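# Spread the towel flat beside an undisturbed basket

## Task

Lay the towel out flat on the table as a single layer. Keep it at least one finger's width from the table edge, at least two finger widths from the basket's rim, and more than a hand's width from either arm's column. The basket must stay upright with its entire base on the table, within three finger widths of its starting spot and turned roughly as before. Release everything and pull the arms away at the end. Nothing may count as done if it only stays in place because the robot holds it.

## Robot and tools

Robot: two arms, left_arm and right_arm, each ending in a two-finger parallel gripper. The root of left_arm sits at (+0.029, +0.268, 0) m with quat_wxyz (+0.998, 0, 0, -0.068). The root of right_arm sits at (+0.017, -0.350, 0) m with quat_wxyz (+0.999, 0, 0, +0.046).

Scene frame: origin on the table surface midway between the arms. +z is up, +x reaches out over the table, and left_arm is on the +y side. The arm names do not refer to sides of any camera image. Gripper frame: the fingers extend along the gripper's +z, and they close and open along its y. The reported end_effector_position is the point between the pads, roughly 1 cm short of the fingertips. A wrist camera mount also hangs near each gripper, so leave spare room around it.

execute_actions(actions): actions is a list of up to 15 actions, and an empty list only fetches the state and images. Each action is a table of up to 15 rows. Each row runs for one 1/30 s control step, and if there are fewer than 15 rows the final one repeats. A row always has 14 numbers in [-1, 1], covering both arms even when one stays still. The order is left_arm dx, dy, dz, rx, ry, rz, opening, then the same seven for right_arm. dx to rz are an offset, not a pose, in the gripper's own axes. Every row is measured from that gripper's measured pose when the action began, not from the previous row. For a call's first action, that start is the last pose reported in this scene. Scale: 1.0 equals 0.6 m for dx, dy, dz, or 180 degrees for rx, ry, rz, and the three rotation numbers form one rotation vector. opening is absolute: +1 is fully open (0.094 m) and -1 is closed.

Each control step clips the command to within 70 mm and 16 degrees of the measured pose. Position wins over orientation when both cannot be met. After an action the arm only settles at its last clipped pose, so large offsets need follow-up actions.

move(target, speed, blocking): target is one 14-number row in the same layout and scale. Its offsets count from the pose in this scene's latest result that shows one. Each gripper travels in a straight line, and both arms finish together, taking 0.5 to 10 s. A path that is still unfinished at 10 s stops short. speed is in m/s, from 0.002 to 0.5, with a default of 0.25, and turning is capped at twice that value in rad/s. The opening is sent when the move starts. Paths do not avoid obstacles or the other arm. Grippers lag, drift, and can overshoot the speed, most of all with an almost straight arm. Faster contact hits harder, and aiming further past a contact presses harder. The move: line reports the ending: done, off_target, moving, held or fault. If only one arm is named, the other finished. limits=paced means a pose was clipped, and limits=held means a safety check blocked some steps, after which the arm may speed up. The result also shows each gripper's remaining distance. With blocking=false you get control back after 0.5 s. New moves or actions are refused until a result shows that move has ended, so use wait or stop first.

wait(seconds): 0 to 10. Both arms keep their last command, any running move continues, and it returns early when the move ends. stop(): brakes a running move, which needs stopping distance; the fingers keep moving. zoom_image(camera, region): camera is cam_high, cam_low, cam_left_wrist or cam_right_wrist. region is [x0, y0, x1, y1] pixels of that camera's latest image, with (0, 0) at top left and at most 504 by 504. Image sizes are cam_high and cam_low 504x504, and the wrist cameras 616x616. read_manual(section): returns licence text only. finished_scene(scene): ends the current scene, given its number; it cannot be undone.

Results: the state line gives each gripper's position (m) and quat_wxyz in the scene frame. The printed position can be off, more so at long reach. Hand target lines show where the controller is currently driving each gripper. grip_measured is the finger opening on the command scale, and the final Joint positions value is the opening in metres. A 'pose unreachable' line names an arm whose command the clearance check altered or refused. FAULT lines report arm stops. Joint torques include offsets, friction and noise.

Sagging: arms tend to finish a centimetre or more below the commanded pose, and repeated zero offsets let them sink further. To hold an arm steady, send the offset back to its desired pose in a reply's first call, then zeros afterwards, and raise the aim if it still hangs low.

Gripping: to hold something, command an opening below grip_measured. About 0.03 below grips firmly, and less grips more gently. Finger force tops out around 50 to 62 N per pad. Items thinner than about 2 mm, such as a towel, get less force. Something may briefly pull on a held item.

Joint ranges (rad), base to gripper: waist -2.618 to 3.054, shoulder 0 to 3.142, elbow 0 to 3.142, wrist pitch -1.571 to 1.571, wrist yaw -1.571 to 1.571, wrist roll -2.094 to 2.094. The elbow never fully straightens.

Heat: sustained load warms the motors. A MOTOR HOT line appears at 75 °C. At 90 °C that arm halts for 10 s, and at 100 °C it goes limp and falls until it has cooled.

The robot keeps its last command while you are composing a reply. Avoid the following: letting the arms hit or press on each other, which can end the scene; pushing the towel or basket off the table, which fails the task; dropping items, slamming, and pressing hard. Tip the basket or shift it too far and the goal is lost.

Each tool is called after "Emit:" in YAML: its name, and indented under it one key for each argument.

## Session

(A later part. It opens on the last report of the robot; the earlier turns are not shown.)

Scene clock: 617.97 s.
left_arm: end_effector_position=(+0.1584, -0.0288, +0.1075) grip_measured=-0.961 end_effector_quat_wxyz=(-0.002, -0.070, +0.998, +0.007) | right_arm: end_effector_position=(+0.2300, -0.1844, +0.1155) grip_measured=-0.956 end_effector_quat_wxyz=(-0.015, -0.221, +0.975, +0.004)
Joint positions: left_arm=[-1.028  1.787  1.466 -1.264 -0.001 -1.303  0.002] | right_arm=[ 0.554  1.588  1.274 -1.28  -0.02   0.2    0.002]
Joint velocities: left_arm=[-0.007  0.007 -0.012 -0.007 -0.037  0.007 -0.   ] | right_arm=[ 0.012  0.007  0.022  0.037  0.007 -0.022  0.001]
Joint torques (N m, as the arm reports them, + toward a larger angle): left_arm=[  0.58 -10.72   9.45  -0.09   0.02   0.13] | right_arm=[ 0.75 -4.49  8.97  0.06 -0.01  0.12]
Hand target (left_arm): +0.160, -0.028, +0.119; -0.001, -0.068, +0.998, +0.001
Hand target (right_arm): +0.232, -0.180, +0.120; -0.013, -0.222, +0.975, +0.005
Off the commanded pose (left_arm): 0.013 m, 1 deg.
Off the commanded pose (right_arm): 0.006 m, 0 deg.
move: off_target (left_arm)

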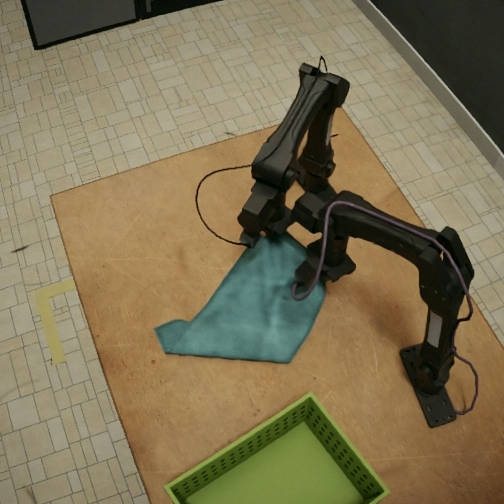

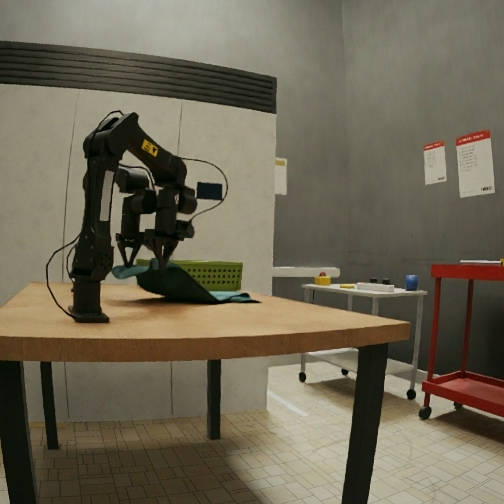

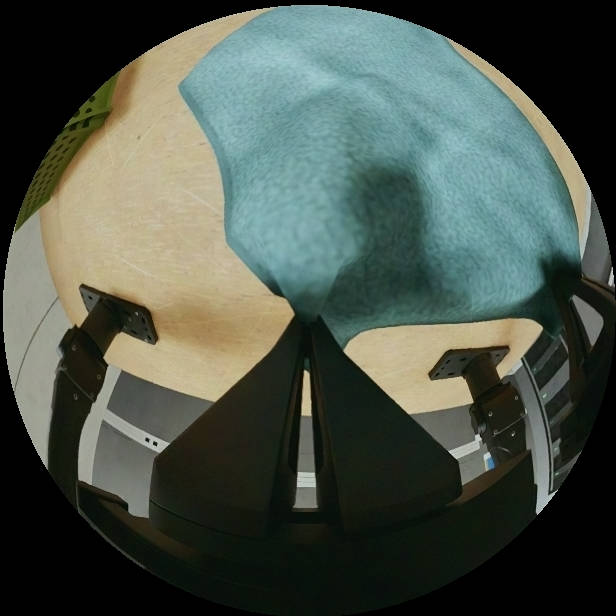

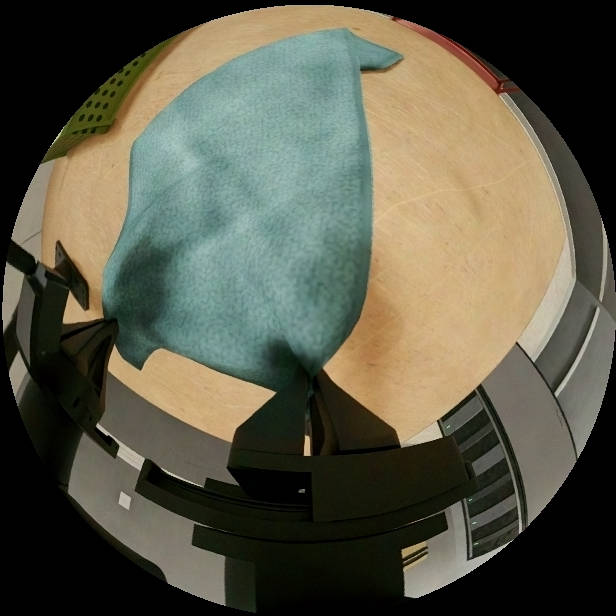

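Emit:
move:
  target: [-0.06,0.08,-0.299,0,-0.25,0,-1, -0.04,0.06,-0.284,0,-0.25,0,-1]
  speed: 0.06

Scene clock: 636.27 s.
left_arm: end_effector_position=(+0.1888, +0.0171, +0.2772) grip_measured=-0.961 end_effector_quat_wxyz=(+0.376, -0.044, +0.925, -0.024) | right_arm: end_effector_position=(+0.2423, -0.1423, +0.2638) grip_measured=-0.956 end_effector_quat_wxyz=(+0.327, -0.210, +0.919, +0.074)
Joint positions: left_arm=[-1.297  1.521  1.655 -1.555 -0.76  -1.469  0.002] | right_arm=[ 0.815  1.208  1.347 -1.08   0.283  0.364  0.002]
Joint velocities: left_arm=[-0.002  0.002  0.002 -0.007 -0.037 -0.051 -0.001] | right_arm=[-0.012  0.017 -0.012  0.007  0.037  0.051 -0.001]
Joint torques (N m, as the arm reports them, + toward a larger angle): left_arm=[-0.5  -7.94  7.73  0.31 -0.8   0.1 ] | right_arm=[ 0.8  -4.93  9.7   1.28  0.29  0.06]
Hand target (left_arm): +0.190, +0.023, +0.287; +0.390, -0.039, +0.920, -0.025
Hand target (right_arm): +0.243, -0.142, +0.286; +0.358, -0.200, +0.908, +0.091
Off the commanded pose (left_arm): 0.011 m, 7 deg.
Off the commanded pose (right_arm): 0.022 m, 4 deg.
joint sent to its limit (left arm) — the command would take joint 4 (wrist pitch) past its lower limit, so that joint was sent only as far as its limit.
move: off_target (left_arm, right_arm)

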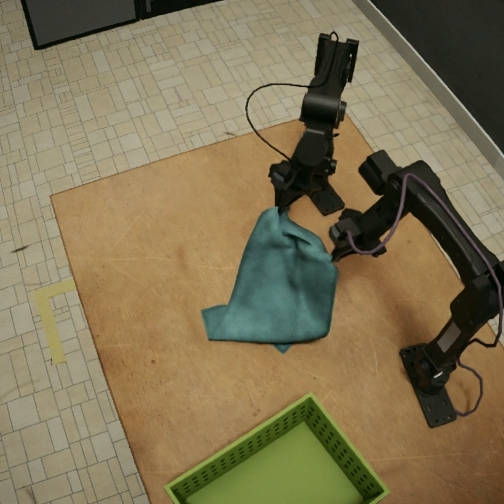

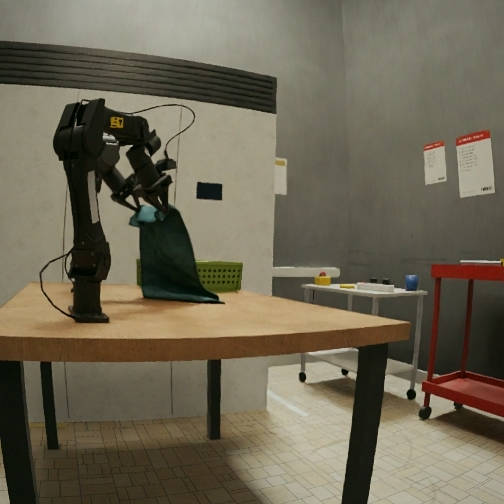

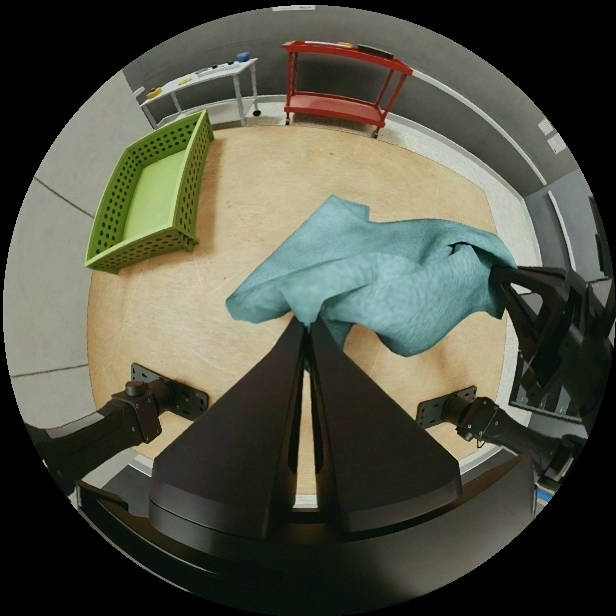

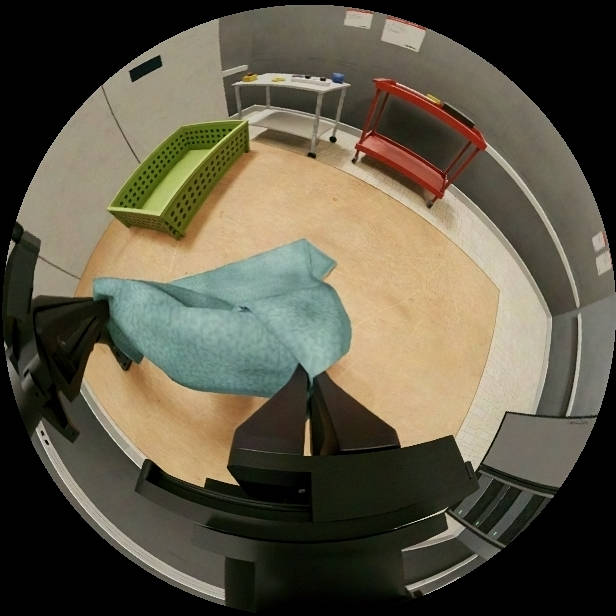

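Emit:
move:
  target: [-0.335,-0.004,-0.030,0.116,-0.107,0.112,-1, -0.273,-0.039,-0.135,0,-0.144,0,-1]
  speed: 0.06

Scene clock: 660.30 s.
left_arm: end_effector_position=(+0.3205, +0.0370, +0.4126) grip_measured=-0.961 end_effector_quat_wxyz=(+0.511, +0.178, +0.835, -0.104) | right_arm: end_effector_position=(+0.3154, -0.1318, +0.4164) grip_measured=-0.956 end_effector_quat_wxyz=(+0.509, -0.194, +0.832, +0.108)
Joint positions: left_arm=[-0.724  1.347  1.759 -0.93  -0.397 -0.208  0.002] | right_arm=[ 0.678  1.331  1.761 -0.93   0.293  0.137  0.002]
Joint velocities: left_arm=[-0.002 -0.022 -0.007  0.022 -0.007  0.022 -0.001] | right_arm=[-0.007  0.002 -0.017 -0.095 -0.022 -0.022 -0.   ]
Joint torques (N m, as the arm reports them, + toward a larger angle): left_arm=[ 0.53 -4.99  9.86  1.84 -0.01  0.12] | right_arm=[-0.76 -2.4   9.35  1.78 -0.01 -0.08]
Hand target (left_arm): +0.320, +0.038, +0.426; +0.522, +0.177, +0.827, -0.113
Hand target (right_arm): +0.321, -0.130, +0.430; +0.525, -0.188, +0.822, +0.118
Off the commanded pose (left_arm): 0.017 m, 2 deg.
Off the commanded pose (right_arm): 0.015 m, 3 deg.
move: off_target (left_arm, right_arm)

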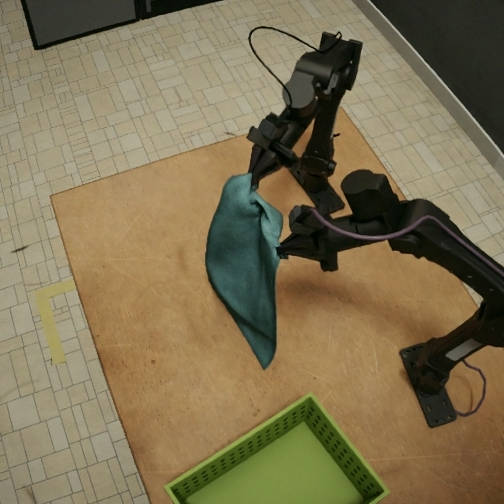

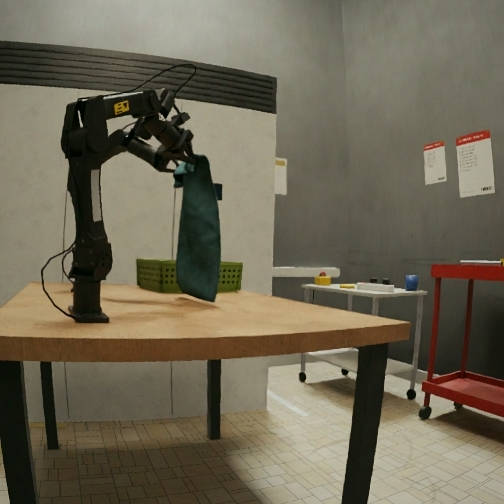

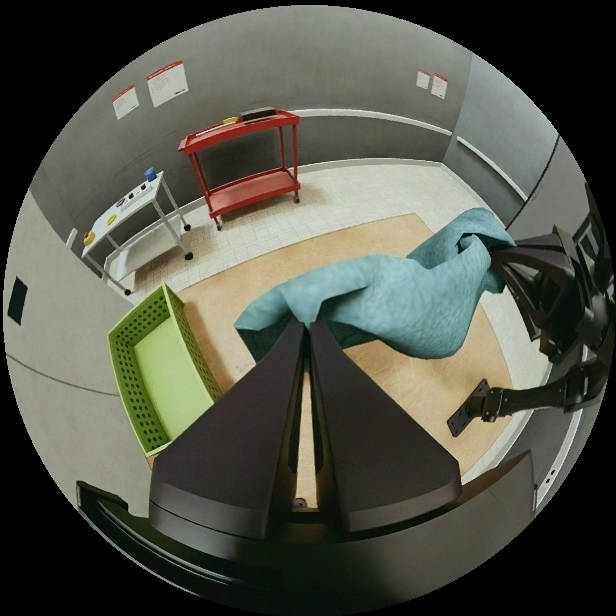

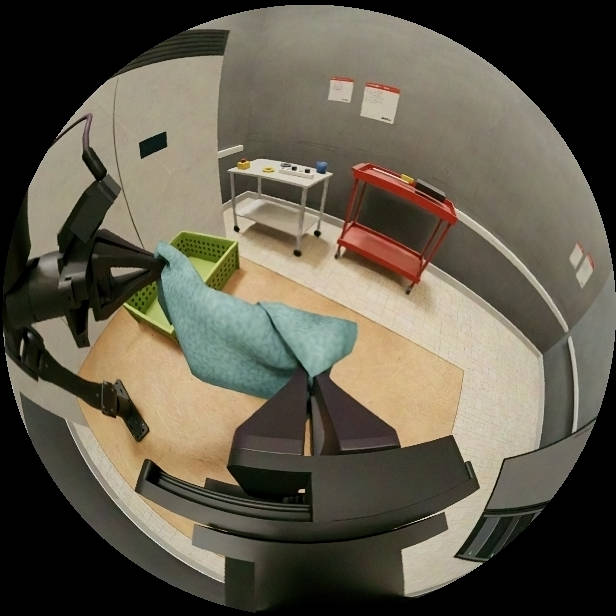

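Emit:
zoom_image:
  camera: "cam_high"
  region: [160, 150, 360, 390]

Emit:
zoom_image:
  camera: "cam_low"
  region: [110, 130, 290, 320]

Region (160, 150, 360, 390) of cam_high's 504x504 image, scaled by 2.100, with more detail than that image has.

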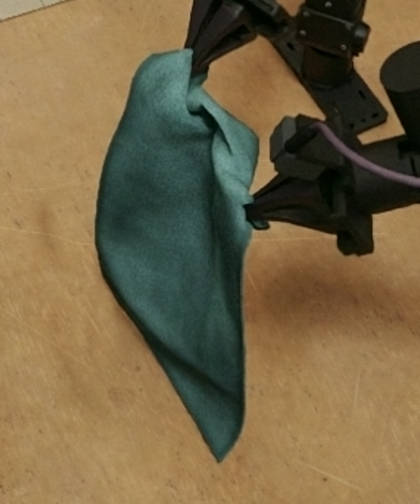

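Region (110, 130, 290, 320) of cam_low's 504x504 image, scaled by 2.653, with more detail than that image has; it fills the left 477 columns of this view, and the rest is white.

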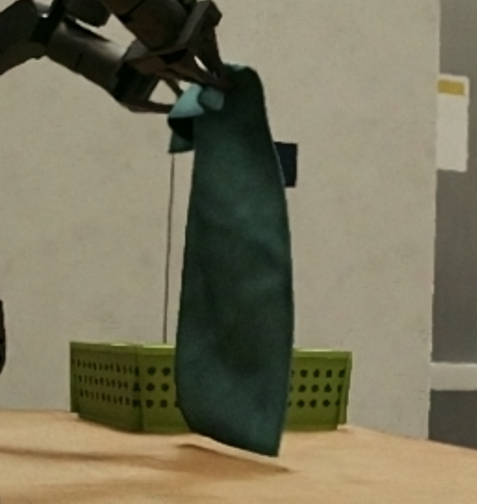

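Emit:
move:
  target: [-0.184,0.152,0.280,0,-0.105,0,-1, -0.1825,-0.152,0.2915,0,-0.105,0,-1]
  speed: 0.08

Scene clock: 677.20 s.
left_arm: end_effector_position=(+0.5390, +0.0387, +0.4201) grip_measured=-0.961 end_effector_quat_wxyz=(+0.629, +0.151, +0.752, -0.127) | right_arm: end_effector_position=(+0.5367, -0.1229, +0.4134) grip_measured=-0.956 end_effector_quat_wxyz=(+0.619, -0.175, +0.755, +0.130)
Joint positions: left_arm=[-0.302  1.795  1.912 -0.295 -0.038 -0.008  0.002] | right_arm=[ 0.309  1.831  1.954 -0.325 -0.034 -0.027  0.002]
Joint velocities: left_arm=[-0.007  0.007  0.002 -0.007 -0.007 -0.051  0.001] | right_arm=[ 0.002  0.007 -0.007 -0.051 -0.051 -0.037  0.   ]
Joint torques (N m, as the arm reports them, + toward a larger angle): left_arm=[  0.29 -10.23  11.19   2.03   0.17   0.18] | right_arm=[-0.57 -8.12 10.74  1.9  -0.11 -0.07]
Hand target (left_arm): +0.540, +0.038, +0.433; +0.640, +0.156, +0.741, -0.131
Hand target (right_arm): +0.537, -0.124, +0.434; +0.640, -0.175, +0.736, +0.136
Off the commanded pose (left_arm): 0.015 m, 2 deg.
Off the commanded pose (right_arm): 0.022 m, 3 deg.
move: off_target (left_arm, right_arm)

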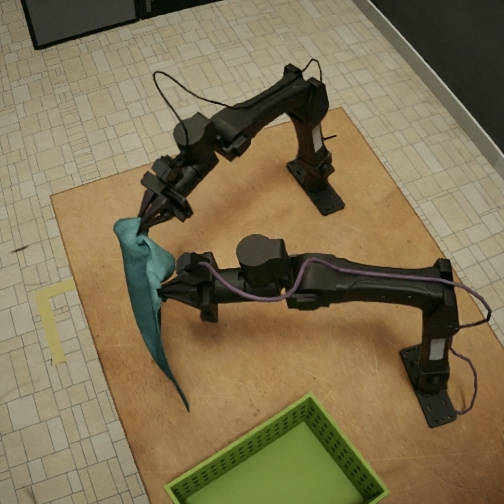

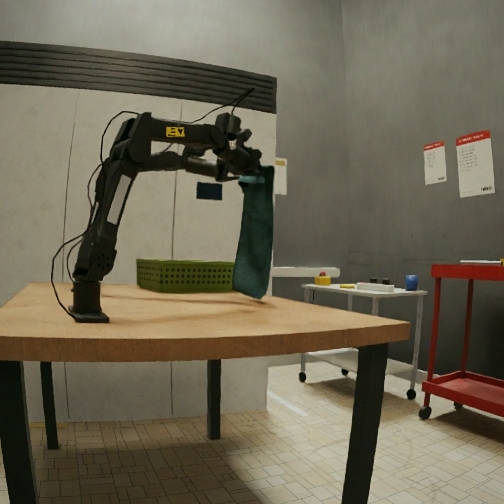

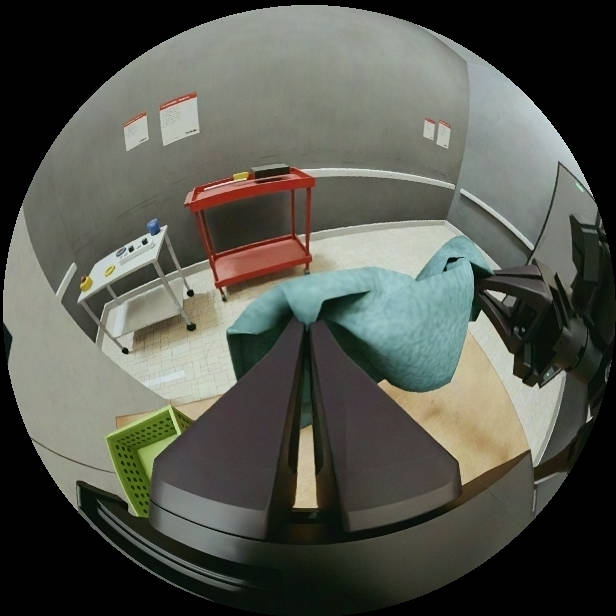

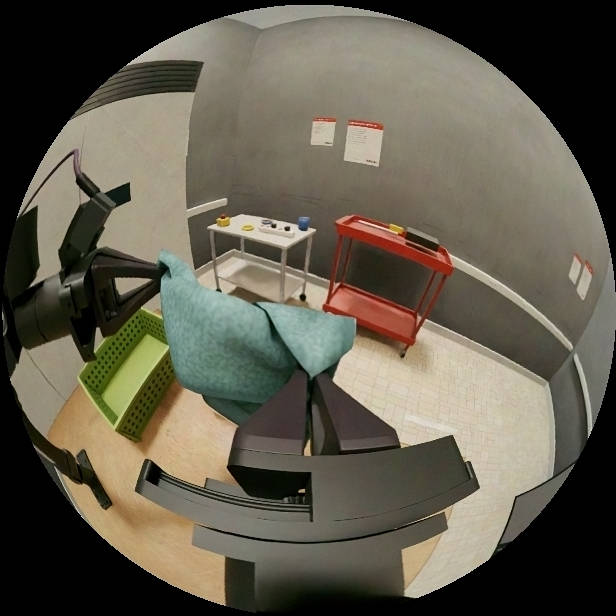

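Emit:
move:
  target: [0.18,-0.116,-0.249,-0.055,0.139,-0.01,-1, 0.169,0.129,-0.24,0.054,0.139,0.011,-1]
  speed: 0.05

Scene clock: 694.43 s.
left_arm: end_effector_position=(+0.3650, +0.0356, +0.3456) grip_measured=-0.961 end_effector_quat_wxyz=(+0.466, +0.114, +0.877, -0.043) | right_arm: end_effector_position=(+0.3666, -0.1206, +0.3300) grip_measured=-0.956 end_effector_quat_wxyz=(+0.437, -0.137, +0.888, +0.033)
Joint positions: left_arm=[-0.674  1.48   1.687 -0.892 -0.477 -0.322  0.002] | right_arm=[ 0.655  1.529  1.717 -0.921  0.401  0.26   0.002]
Joint velocities: left_arm=[-0.012 -0.007 -0.022 -0.007  0.051 -0.022  0.   ] | right_arm=[-0.017 -0.007  0.002  0.081 -0.022  0.081  0.   ]
Joint torques (N m, as the arm reports them, + toward a larger angle): left_arm=[-0.61 -8.46  5.72  1.47 -0.35 -0.12] | right_arm=[ 0.92 -7.94  6.64  1.33  0.19  0.1 ]
Hand target (left_arm): +0.359, +0.040, +0.341; +0.461, +0.112, +0.880, -0.036
Hand target (right_arm): +0.359, -0.124, +0.342; +0.449, -0.132, +0.883, +0.039
Off the commanded pose (left_arm): 0.009 m, 1 deg.
Off the commanded pose (right_arm): 0.014 m, 2 deg.
move: off_target (right_arm)

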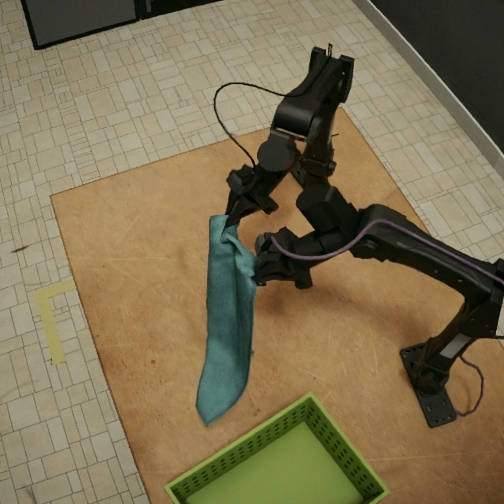

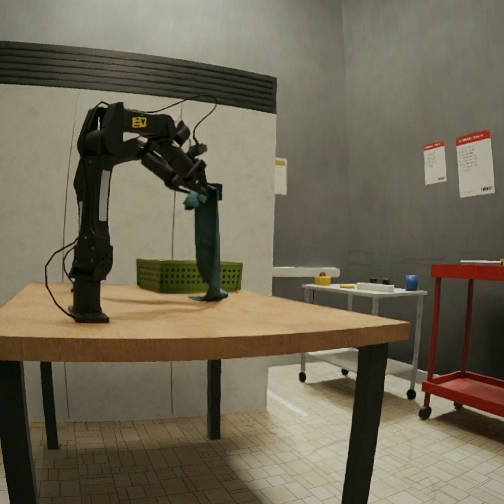

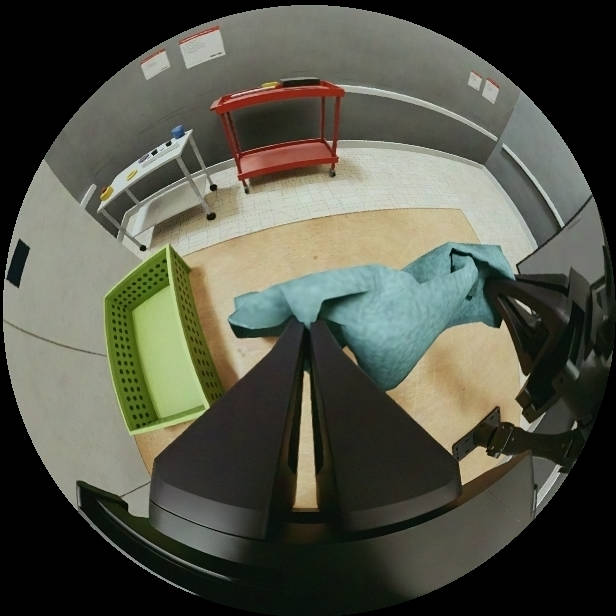

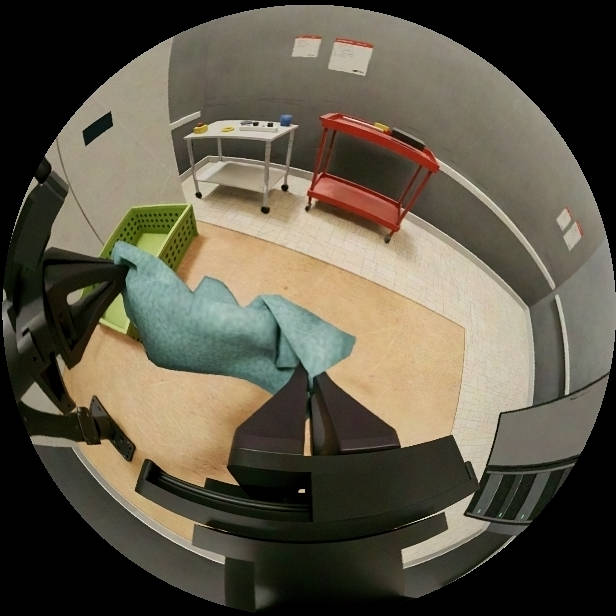

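Emit:
zoom_image:
  camera: "cam_high"
  region: [140, 200, 340, 440]

Emit:
zoom_image:
  camera: "cam_low"
  region: [130, 170, 290, 320]

Region (140, 200, 340, 440) of cam_high's 504x504 image, scaled by 2.100, with more detail than that image has.

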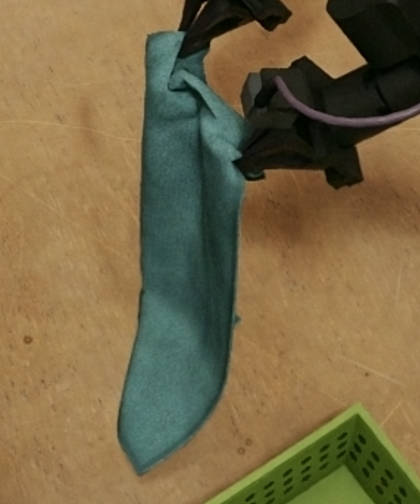

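Region (130, 170, 290, 320) of cam_low's 504x504 image, scaled by 3.150, with more detail than that image has; it fills the top 472 rows of this view, and the rest is white.

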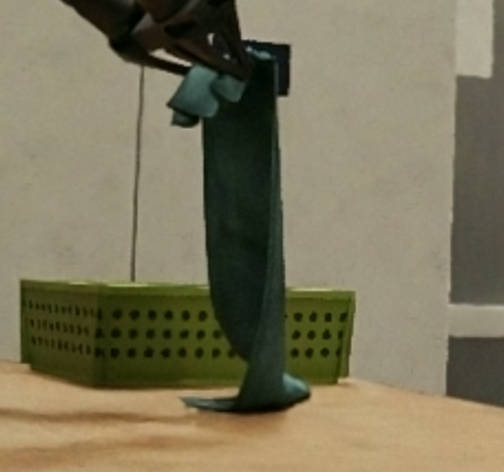

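Emit:
execute_actions:
  actions: []

Scene clock: 716.10 s.
left_arm: end_effector_position=(+0.3649, +0.0358, +0.3453) grip_measured=-0.961 end_effector_quat_wxyz=(+0.465, +0.113, +0.877, -0.043) | right_arm: end_effector_position=(+0.3665, -0.1207, +0.3298) grip_measured=-0.956 end_effector_quat_wxyz=(+0.436, -0.137, +0.889, +0.032)
Joint positions: left_arm=[-0.674  1.48   1.687 -0.894 -0.477 -0.324  0.002] | right_arm=[ 0.655  1.529  1.717 -0.922  0.401  0.261  0.002]
Joint velocities: left_arm=[-0.002 -0.007  0.027 -0.022 -0.007 -0.022  0.001] | right_arm=[ 0.007  0.002 -0.022  0.037 -0.022  0.007 -0.001]
Joint torques (N m, as the arm reports them, + toward a larger angle): left_arm=[-0.61 -8.47  5.68  1.49 -0.38 -0.08] | right_arm=[ 0.93 -7.96  6.63  1.35  0.24  0.06]
Hand target (left_arm): +0.359, +0.040, +0.341; +0.461, +0.112, +0.880, -0.036
Hand target (right_arm): +0.359, -0.123, +0.342; +0.449, -0.132, +0.883, +0.039
Off the commanded pose (left_arm): 0.008 m, 1 deg.
Off the commanded pose (right_arm): 0.014 m, 2 deg.

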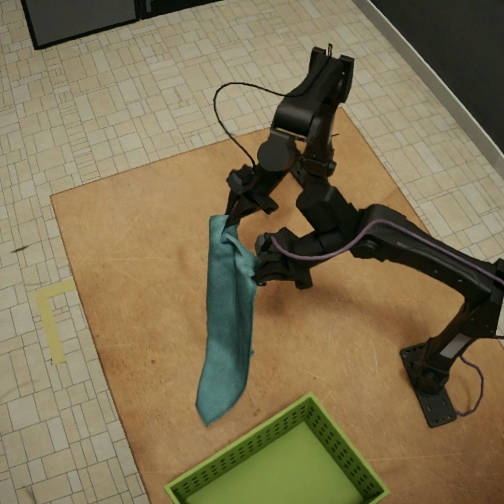

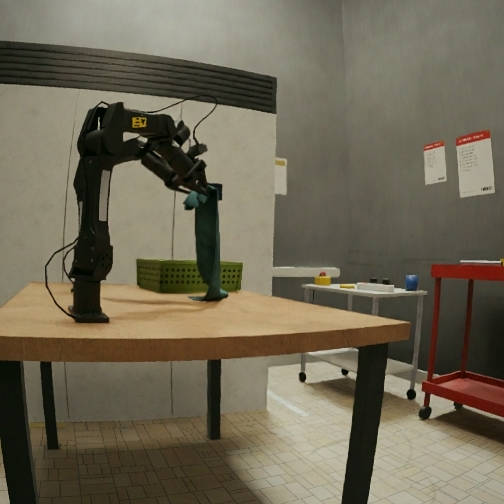

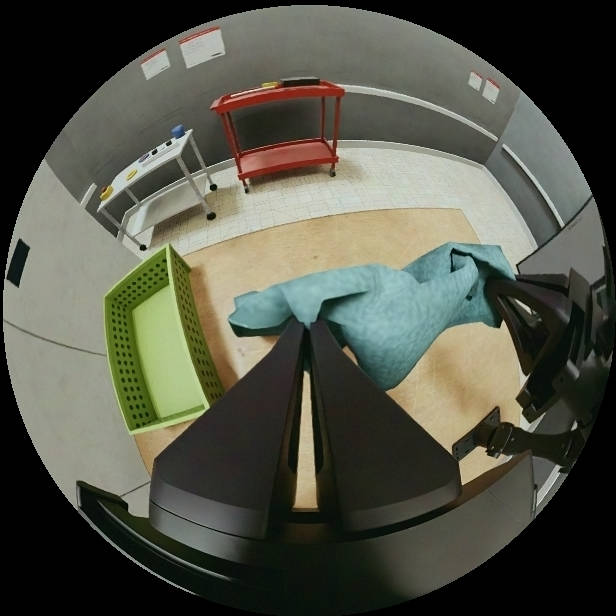

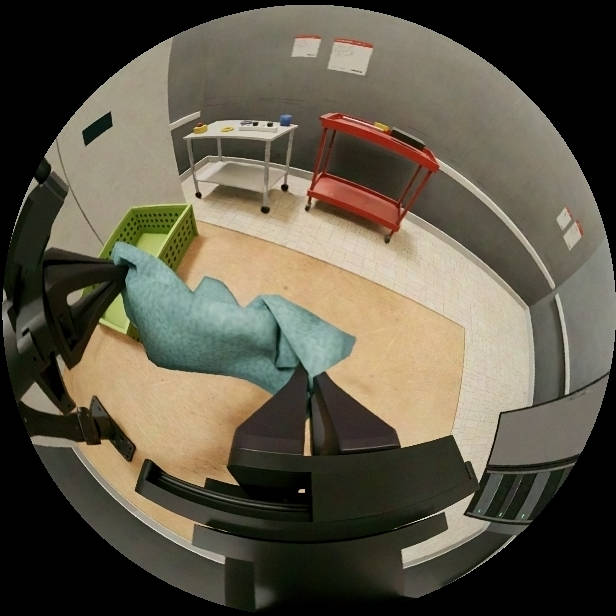

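Emit:
zoom_image:
  camera: "cam_low"
  region: [130, 160, 330, 320]

Emit:
zoom_image:
  camera: "cam_high"
  region: [130, 190, 390, 450]

Region (130, 160, 330, 320) of cam_low's 504x504 image, scaled by 2.520, with more detail than that image has; it fills the top 403 rows of this view, and the rest is white.

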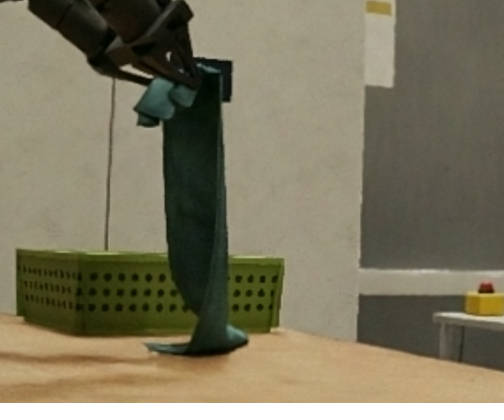

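Region (130, 190, 390, 450) of cam_high's 504x504 image, scaled by 1.938, with more detail than that image has.

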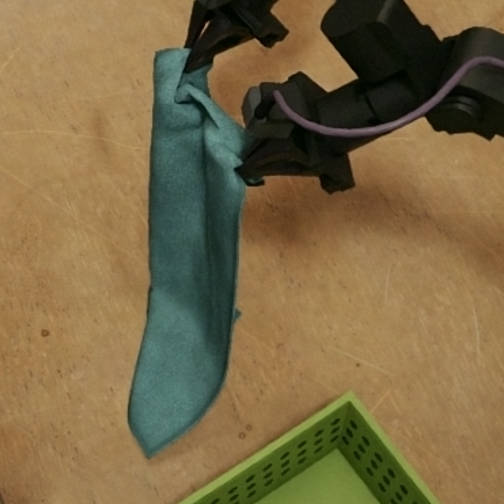

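Emit:
move:
  target: [-0.047,-0.037,-0.2585,0.115,-0.060,0.078,-1,-0.0495,0.036,-0.278,-0.109,-0.081,-0.086,-1]
  speed: 0.08

Scene clock: 771.67 s.
left_arm: end_effector_position=(+0.2597, +0.0357, +0.4429) grip_measured=-0.961 end_effector_quat_wxyz=(+0.512, +0.288, +0.796, -0.142) | right_arm: end_effector_position=(+0.2624, -0.1195, +0.4367) grip_measured=-0.956 end_effector_quat_wxyz=(+0.497, -0.318, +0.798, +0.126)
Joint positions: left_arm=[-0.82   1.247  1.821 -1.046 -0.302 -0.074  0.002] | right_arm=[ 0.768  1.292  1.864 -1.079  0.204 -0.02   0.002]
Joint velocities: left_arm=[-0.012 -0.007 -0.002 -0.066 -0.051  0.007  0.001] | right_arm=[ 0.002  0.007 -0.017 -0.037  0.051 -0.037  0.   ]
Joint torques (N m, as the arm reports them, + toward a larger angle): left_arm=[-0.63 -4.57  9.11  1.69  0.01  0.13] | right_arm=[ 0.9  -4.36  8.46  1.55 -0.08 -0.01]
Hand target (left_arm): +0.251, +0.040, +0.455; +0.520, +0.294, +0.787, -0.153
Hand target (right_arm): +0.251, -0.123, +0.456; +0.515, -0.320, +0.782, +0.142
Off the commanded pose (left_arm): 0.016 m, 2 deg.
Off the commanded pose (right_arm): 0.022 m, 3 deg.
move: off_target (left_arm, right_arm)

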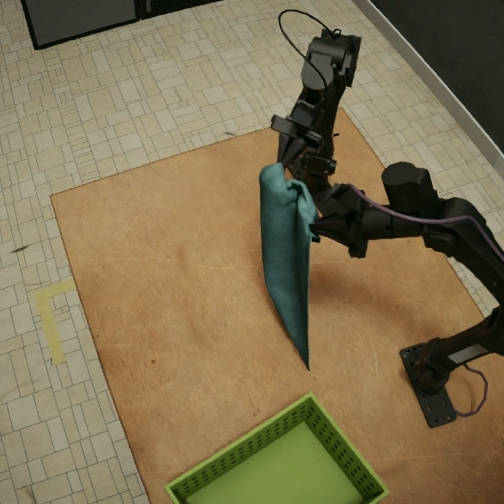

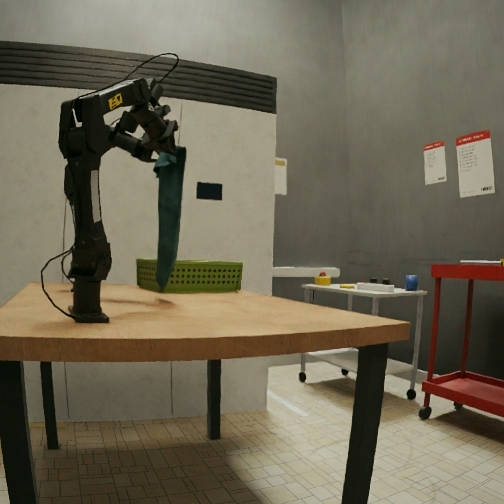

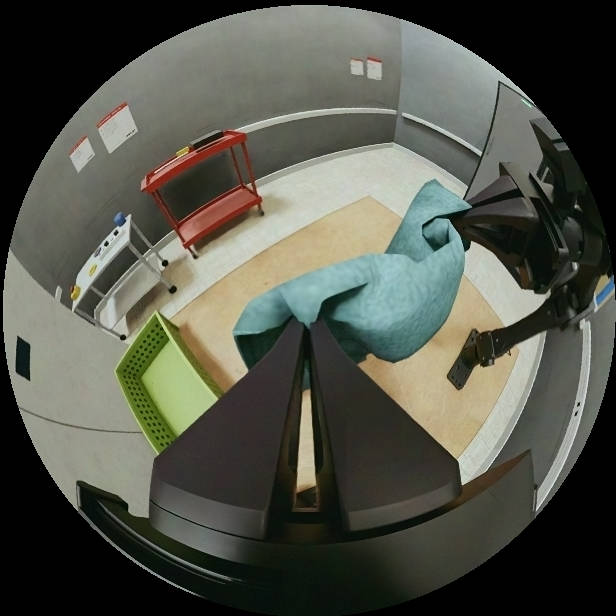

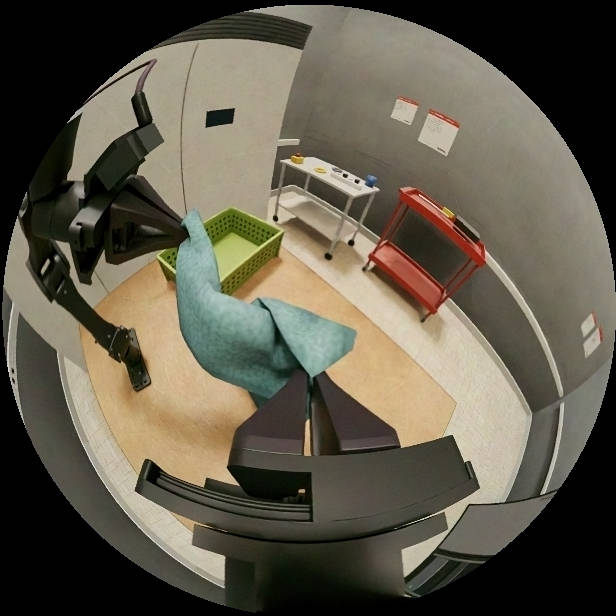

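Emit:
zoom_image:
  camera: "cam_low"
  region: [90, 130, 290, 320]

Emit:
zoom_image:
  camera: "cam_high"
  region: [190, 140, 440, 400]

Region (90, 130, 290, 320) of cam_low's 504x504 image, scaled by 2.520, with more detail than that image has; it fills the top 479 rows of this view, and the rest is white.

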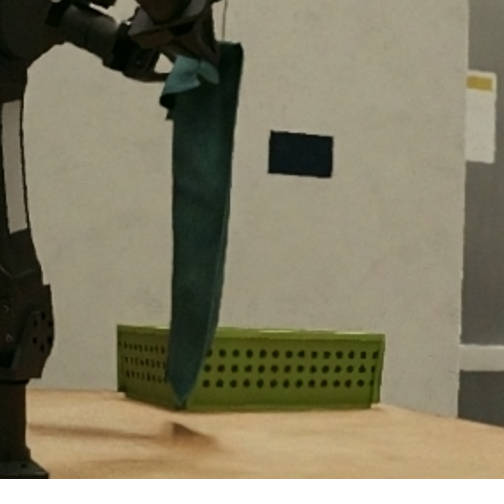

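Region (190, 140, 440, 400) of cam_high's 504x504 image, scaled by 1.938, with more detail than that image has; it fills the left 485 columns of this view, and the rest is white.

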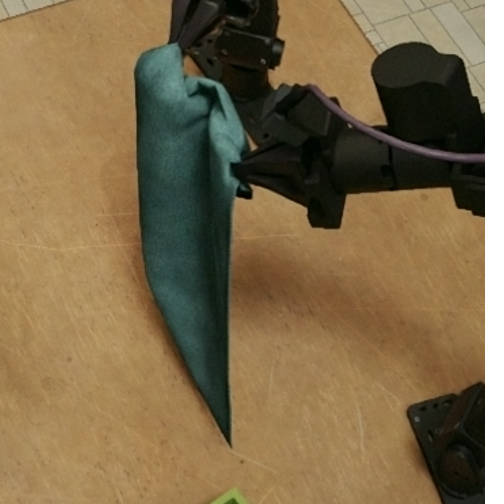

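Emit:
move:
  target: [0.0815,-0.0118,0.0213,0,0,0,-1,0.0735,0.0175,0.0187,0,0,0,-1]
  speed: 0.04

Emit:
zoom_image:
  camera: "cam_low"
  region: [90, 130, 290, 320]

Scene clock: 786.33 s.
left_arm: end_effector_position=(+0.2515, +0.0353, +0.3919) grip_measured=-0.961 end_effector_quat_wxyz=(+0.506, +0.296, +0.798, -0.140) | right_arm: end_effector_position=(+0.2541, -0.1208, +0.3782) grip_measured=-0.956 end_effector_quat_wxyz=(+0.475, -0.327, +0.809, +0.115)
Joint positions: left_arm=[-0.852  1.114  1.51  -0.89  -0.322 -0.083  0.002] | right_arm=[ 0.796  1.169  1.552 -0.948  0.225 -0.006  0.002]
Joint velocities: left_arm=[ 0.007  0.032  0.002 -0.007 -0.051 -0.022 -0.   ] | right_arm=[ 0.017  0.002 -0.027  0.007 -0.095 -0.022 -0.   ]
Joint torques (N m, as the arm reports them, + toward a larger angle): left_arm=[-0.49 -4.4   5.23  1.88 -0.27 -0.07] | right_arm=[ 0.89 -4.51  6.04  1.69  0.17  0.11]
Hand target (left_arm): +0.250, +0.038, +0.393; +0.512, +0.288, +0.796, -0.142
Hand target (right_arm): +0.250, -0.123, +0.391; +0.496, -0.318, +0.798, +0.126
Off the commanded pose (left_arm): 0.004 m, 1 deg.
Off the commanded pose (right_arm): 0.014 m, 3 deg.
move: off_target (right_arm)

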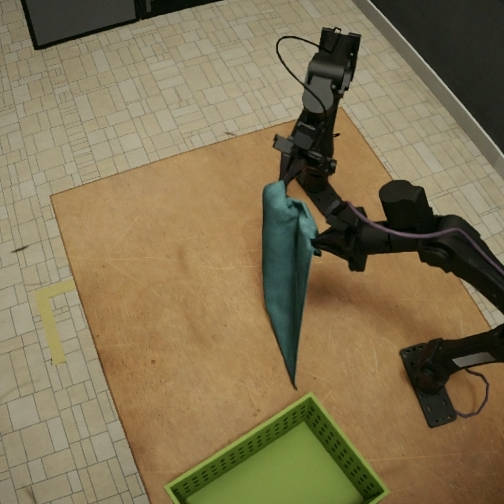

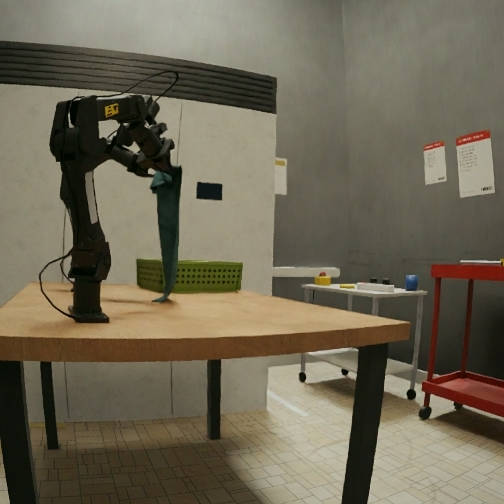

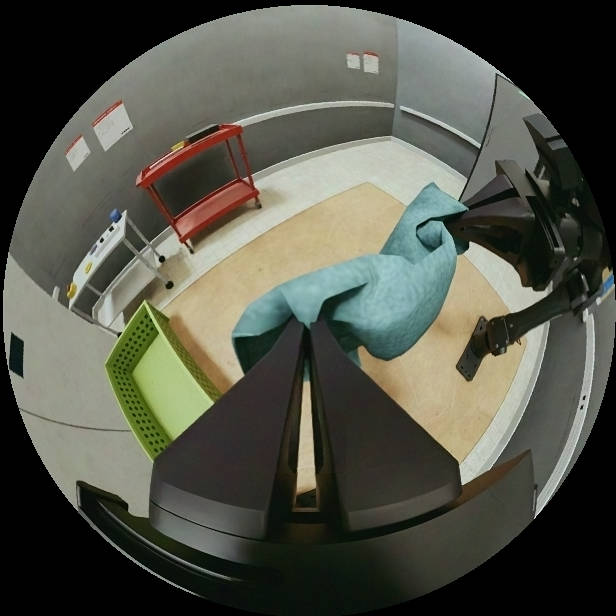

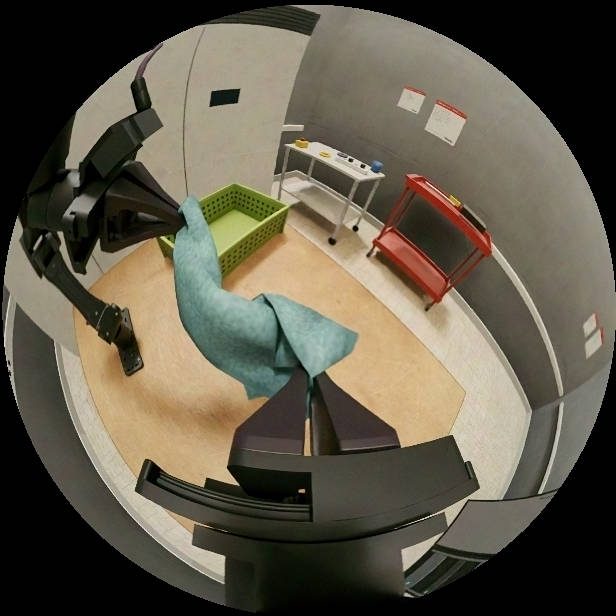

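Region (90, 130, 290, 320) of cam_low's 504x504 image, scaled by 2.520, with more detail than that image has; it fills the top 479 rows of this view, and the rest is white.

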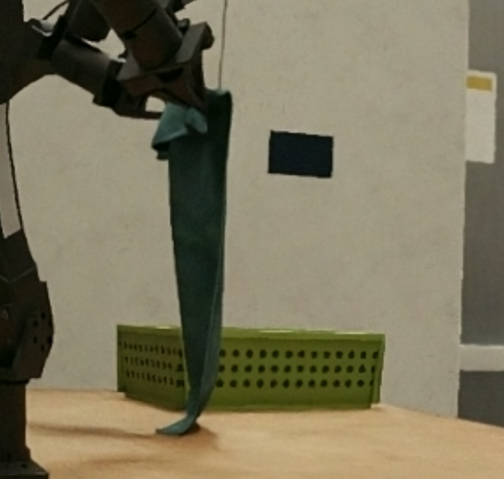

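Emit:
move:
  target: [0.075,-0.002,0.036,0,0,0,-1,0.058,0.012,0.026,0,0,0,-1]
  speed: 0.03

Emit:
zoom_image:
  camera: "cam_low"
  region: [90, 130, 290, 320]

Emit:
zoom_image:
  camera: "cam_high"
  region: [190, 160, 440, 420]

Scene clock: 792.30 s.
left_arm: end_effector_position=(+0.2530, +0.0334, +0.3430) grip_measured=-0.961 end_effector_quat_wxyz=(+0.503, +0.297, +0.800, -0.137) | right_arm: end_effector_position=(+0.2520, -0.1209, +0.3271) grip_measured=-0.956 end_effector_quat_wxyz=(+0.455, -0.335, +0.818, +0.105)
Joint positions: left_arm=[-0.852  1.032  1.257 -0.728 -0.323 -0.083  0.002] | right_arm=[ 0.802  1.108  1.335 -0.845  0.228 -0.002  0.002]
Joint velocities: left_arm=[-0.002 -0.007 -0.012  0.022 -0.066  0.022 -0.001] | right_arm=[-0.007 -0.012  0.002 -0.081 -0.022 -0.022 -0.001]
Joint torques (N m, as the arm reports them, + toward a larger angle): left_arm=[ 0.78 -4.4   5.91  1.83  0.02  0.09] | right_arm=[ 0.88 -4.43  6.64  1.62  0.15  0.08]
Hand target (left_arm): +0.252, +0.037, +0.342; +0.505, +0.296, +0.798, -0.139
Hand target (right_arm): +0.248, -0.123, +0.340; +0.475, -0.327, +0.809, +0.116
Off the commanded pose (left_arm): 0.005 m, 1 deg.
Off the commanded pose (right_arm): 0.013 m, 3 deg.
move: off_target (right_arm)

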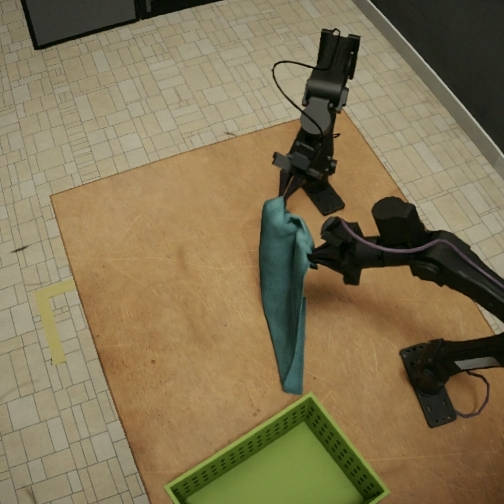

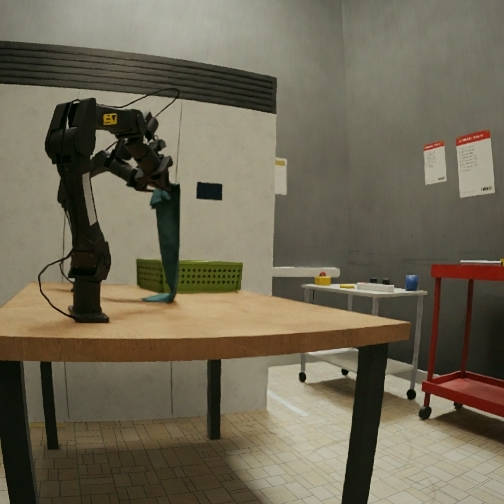

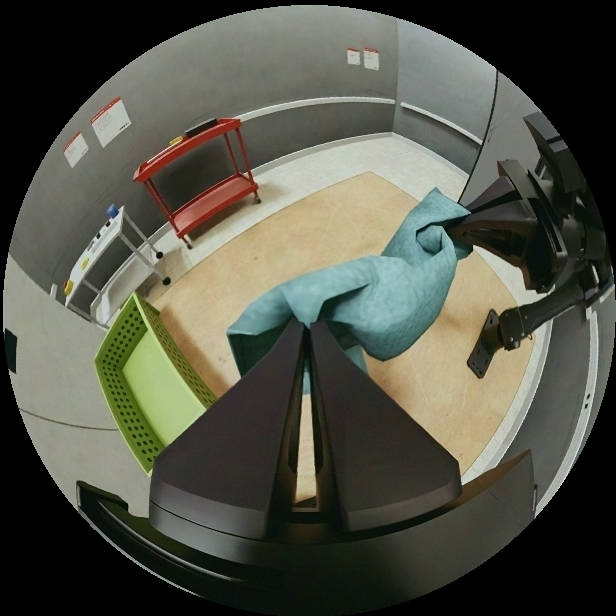

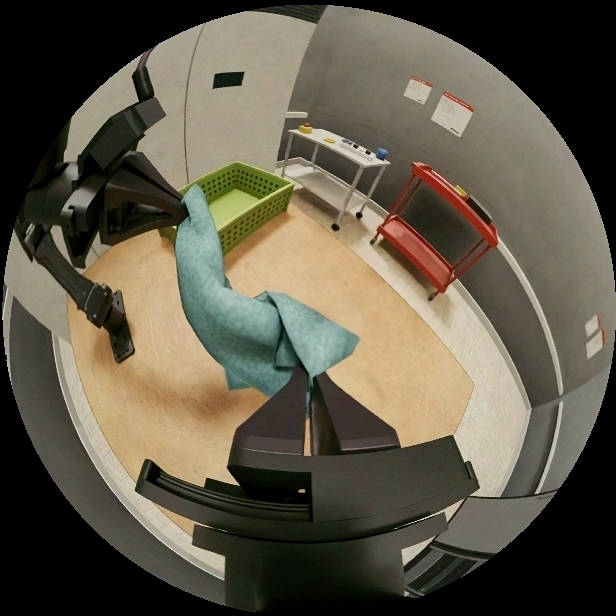

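Region (90, 130, 290, 320) of cam_low's 504x504 image, scaled by 2.520, with more detail than that image has; it fills the top 479 rows of this view, and the rest is white.

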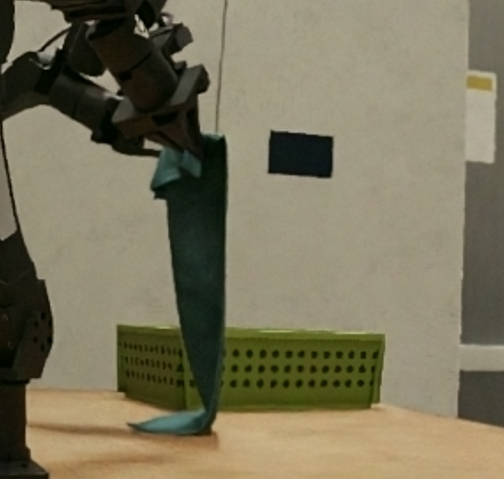

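Region (190, 160, 440, 420) of cam_high's 504x504 image, scaled by 1.938, with more detail than that image has; it fills the left 485 columns of this view, and the rest is white.

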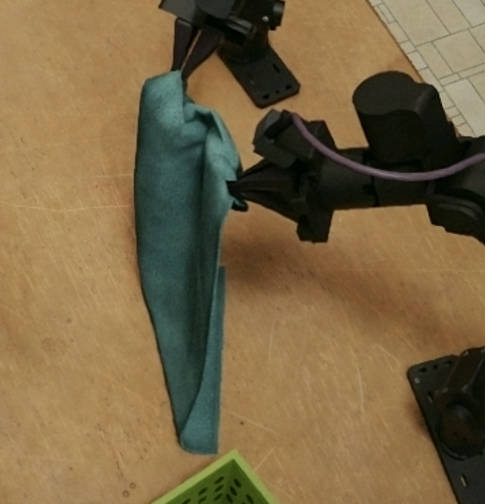

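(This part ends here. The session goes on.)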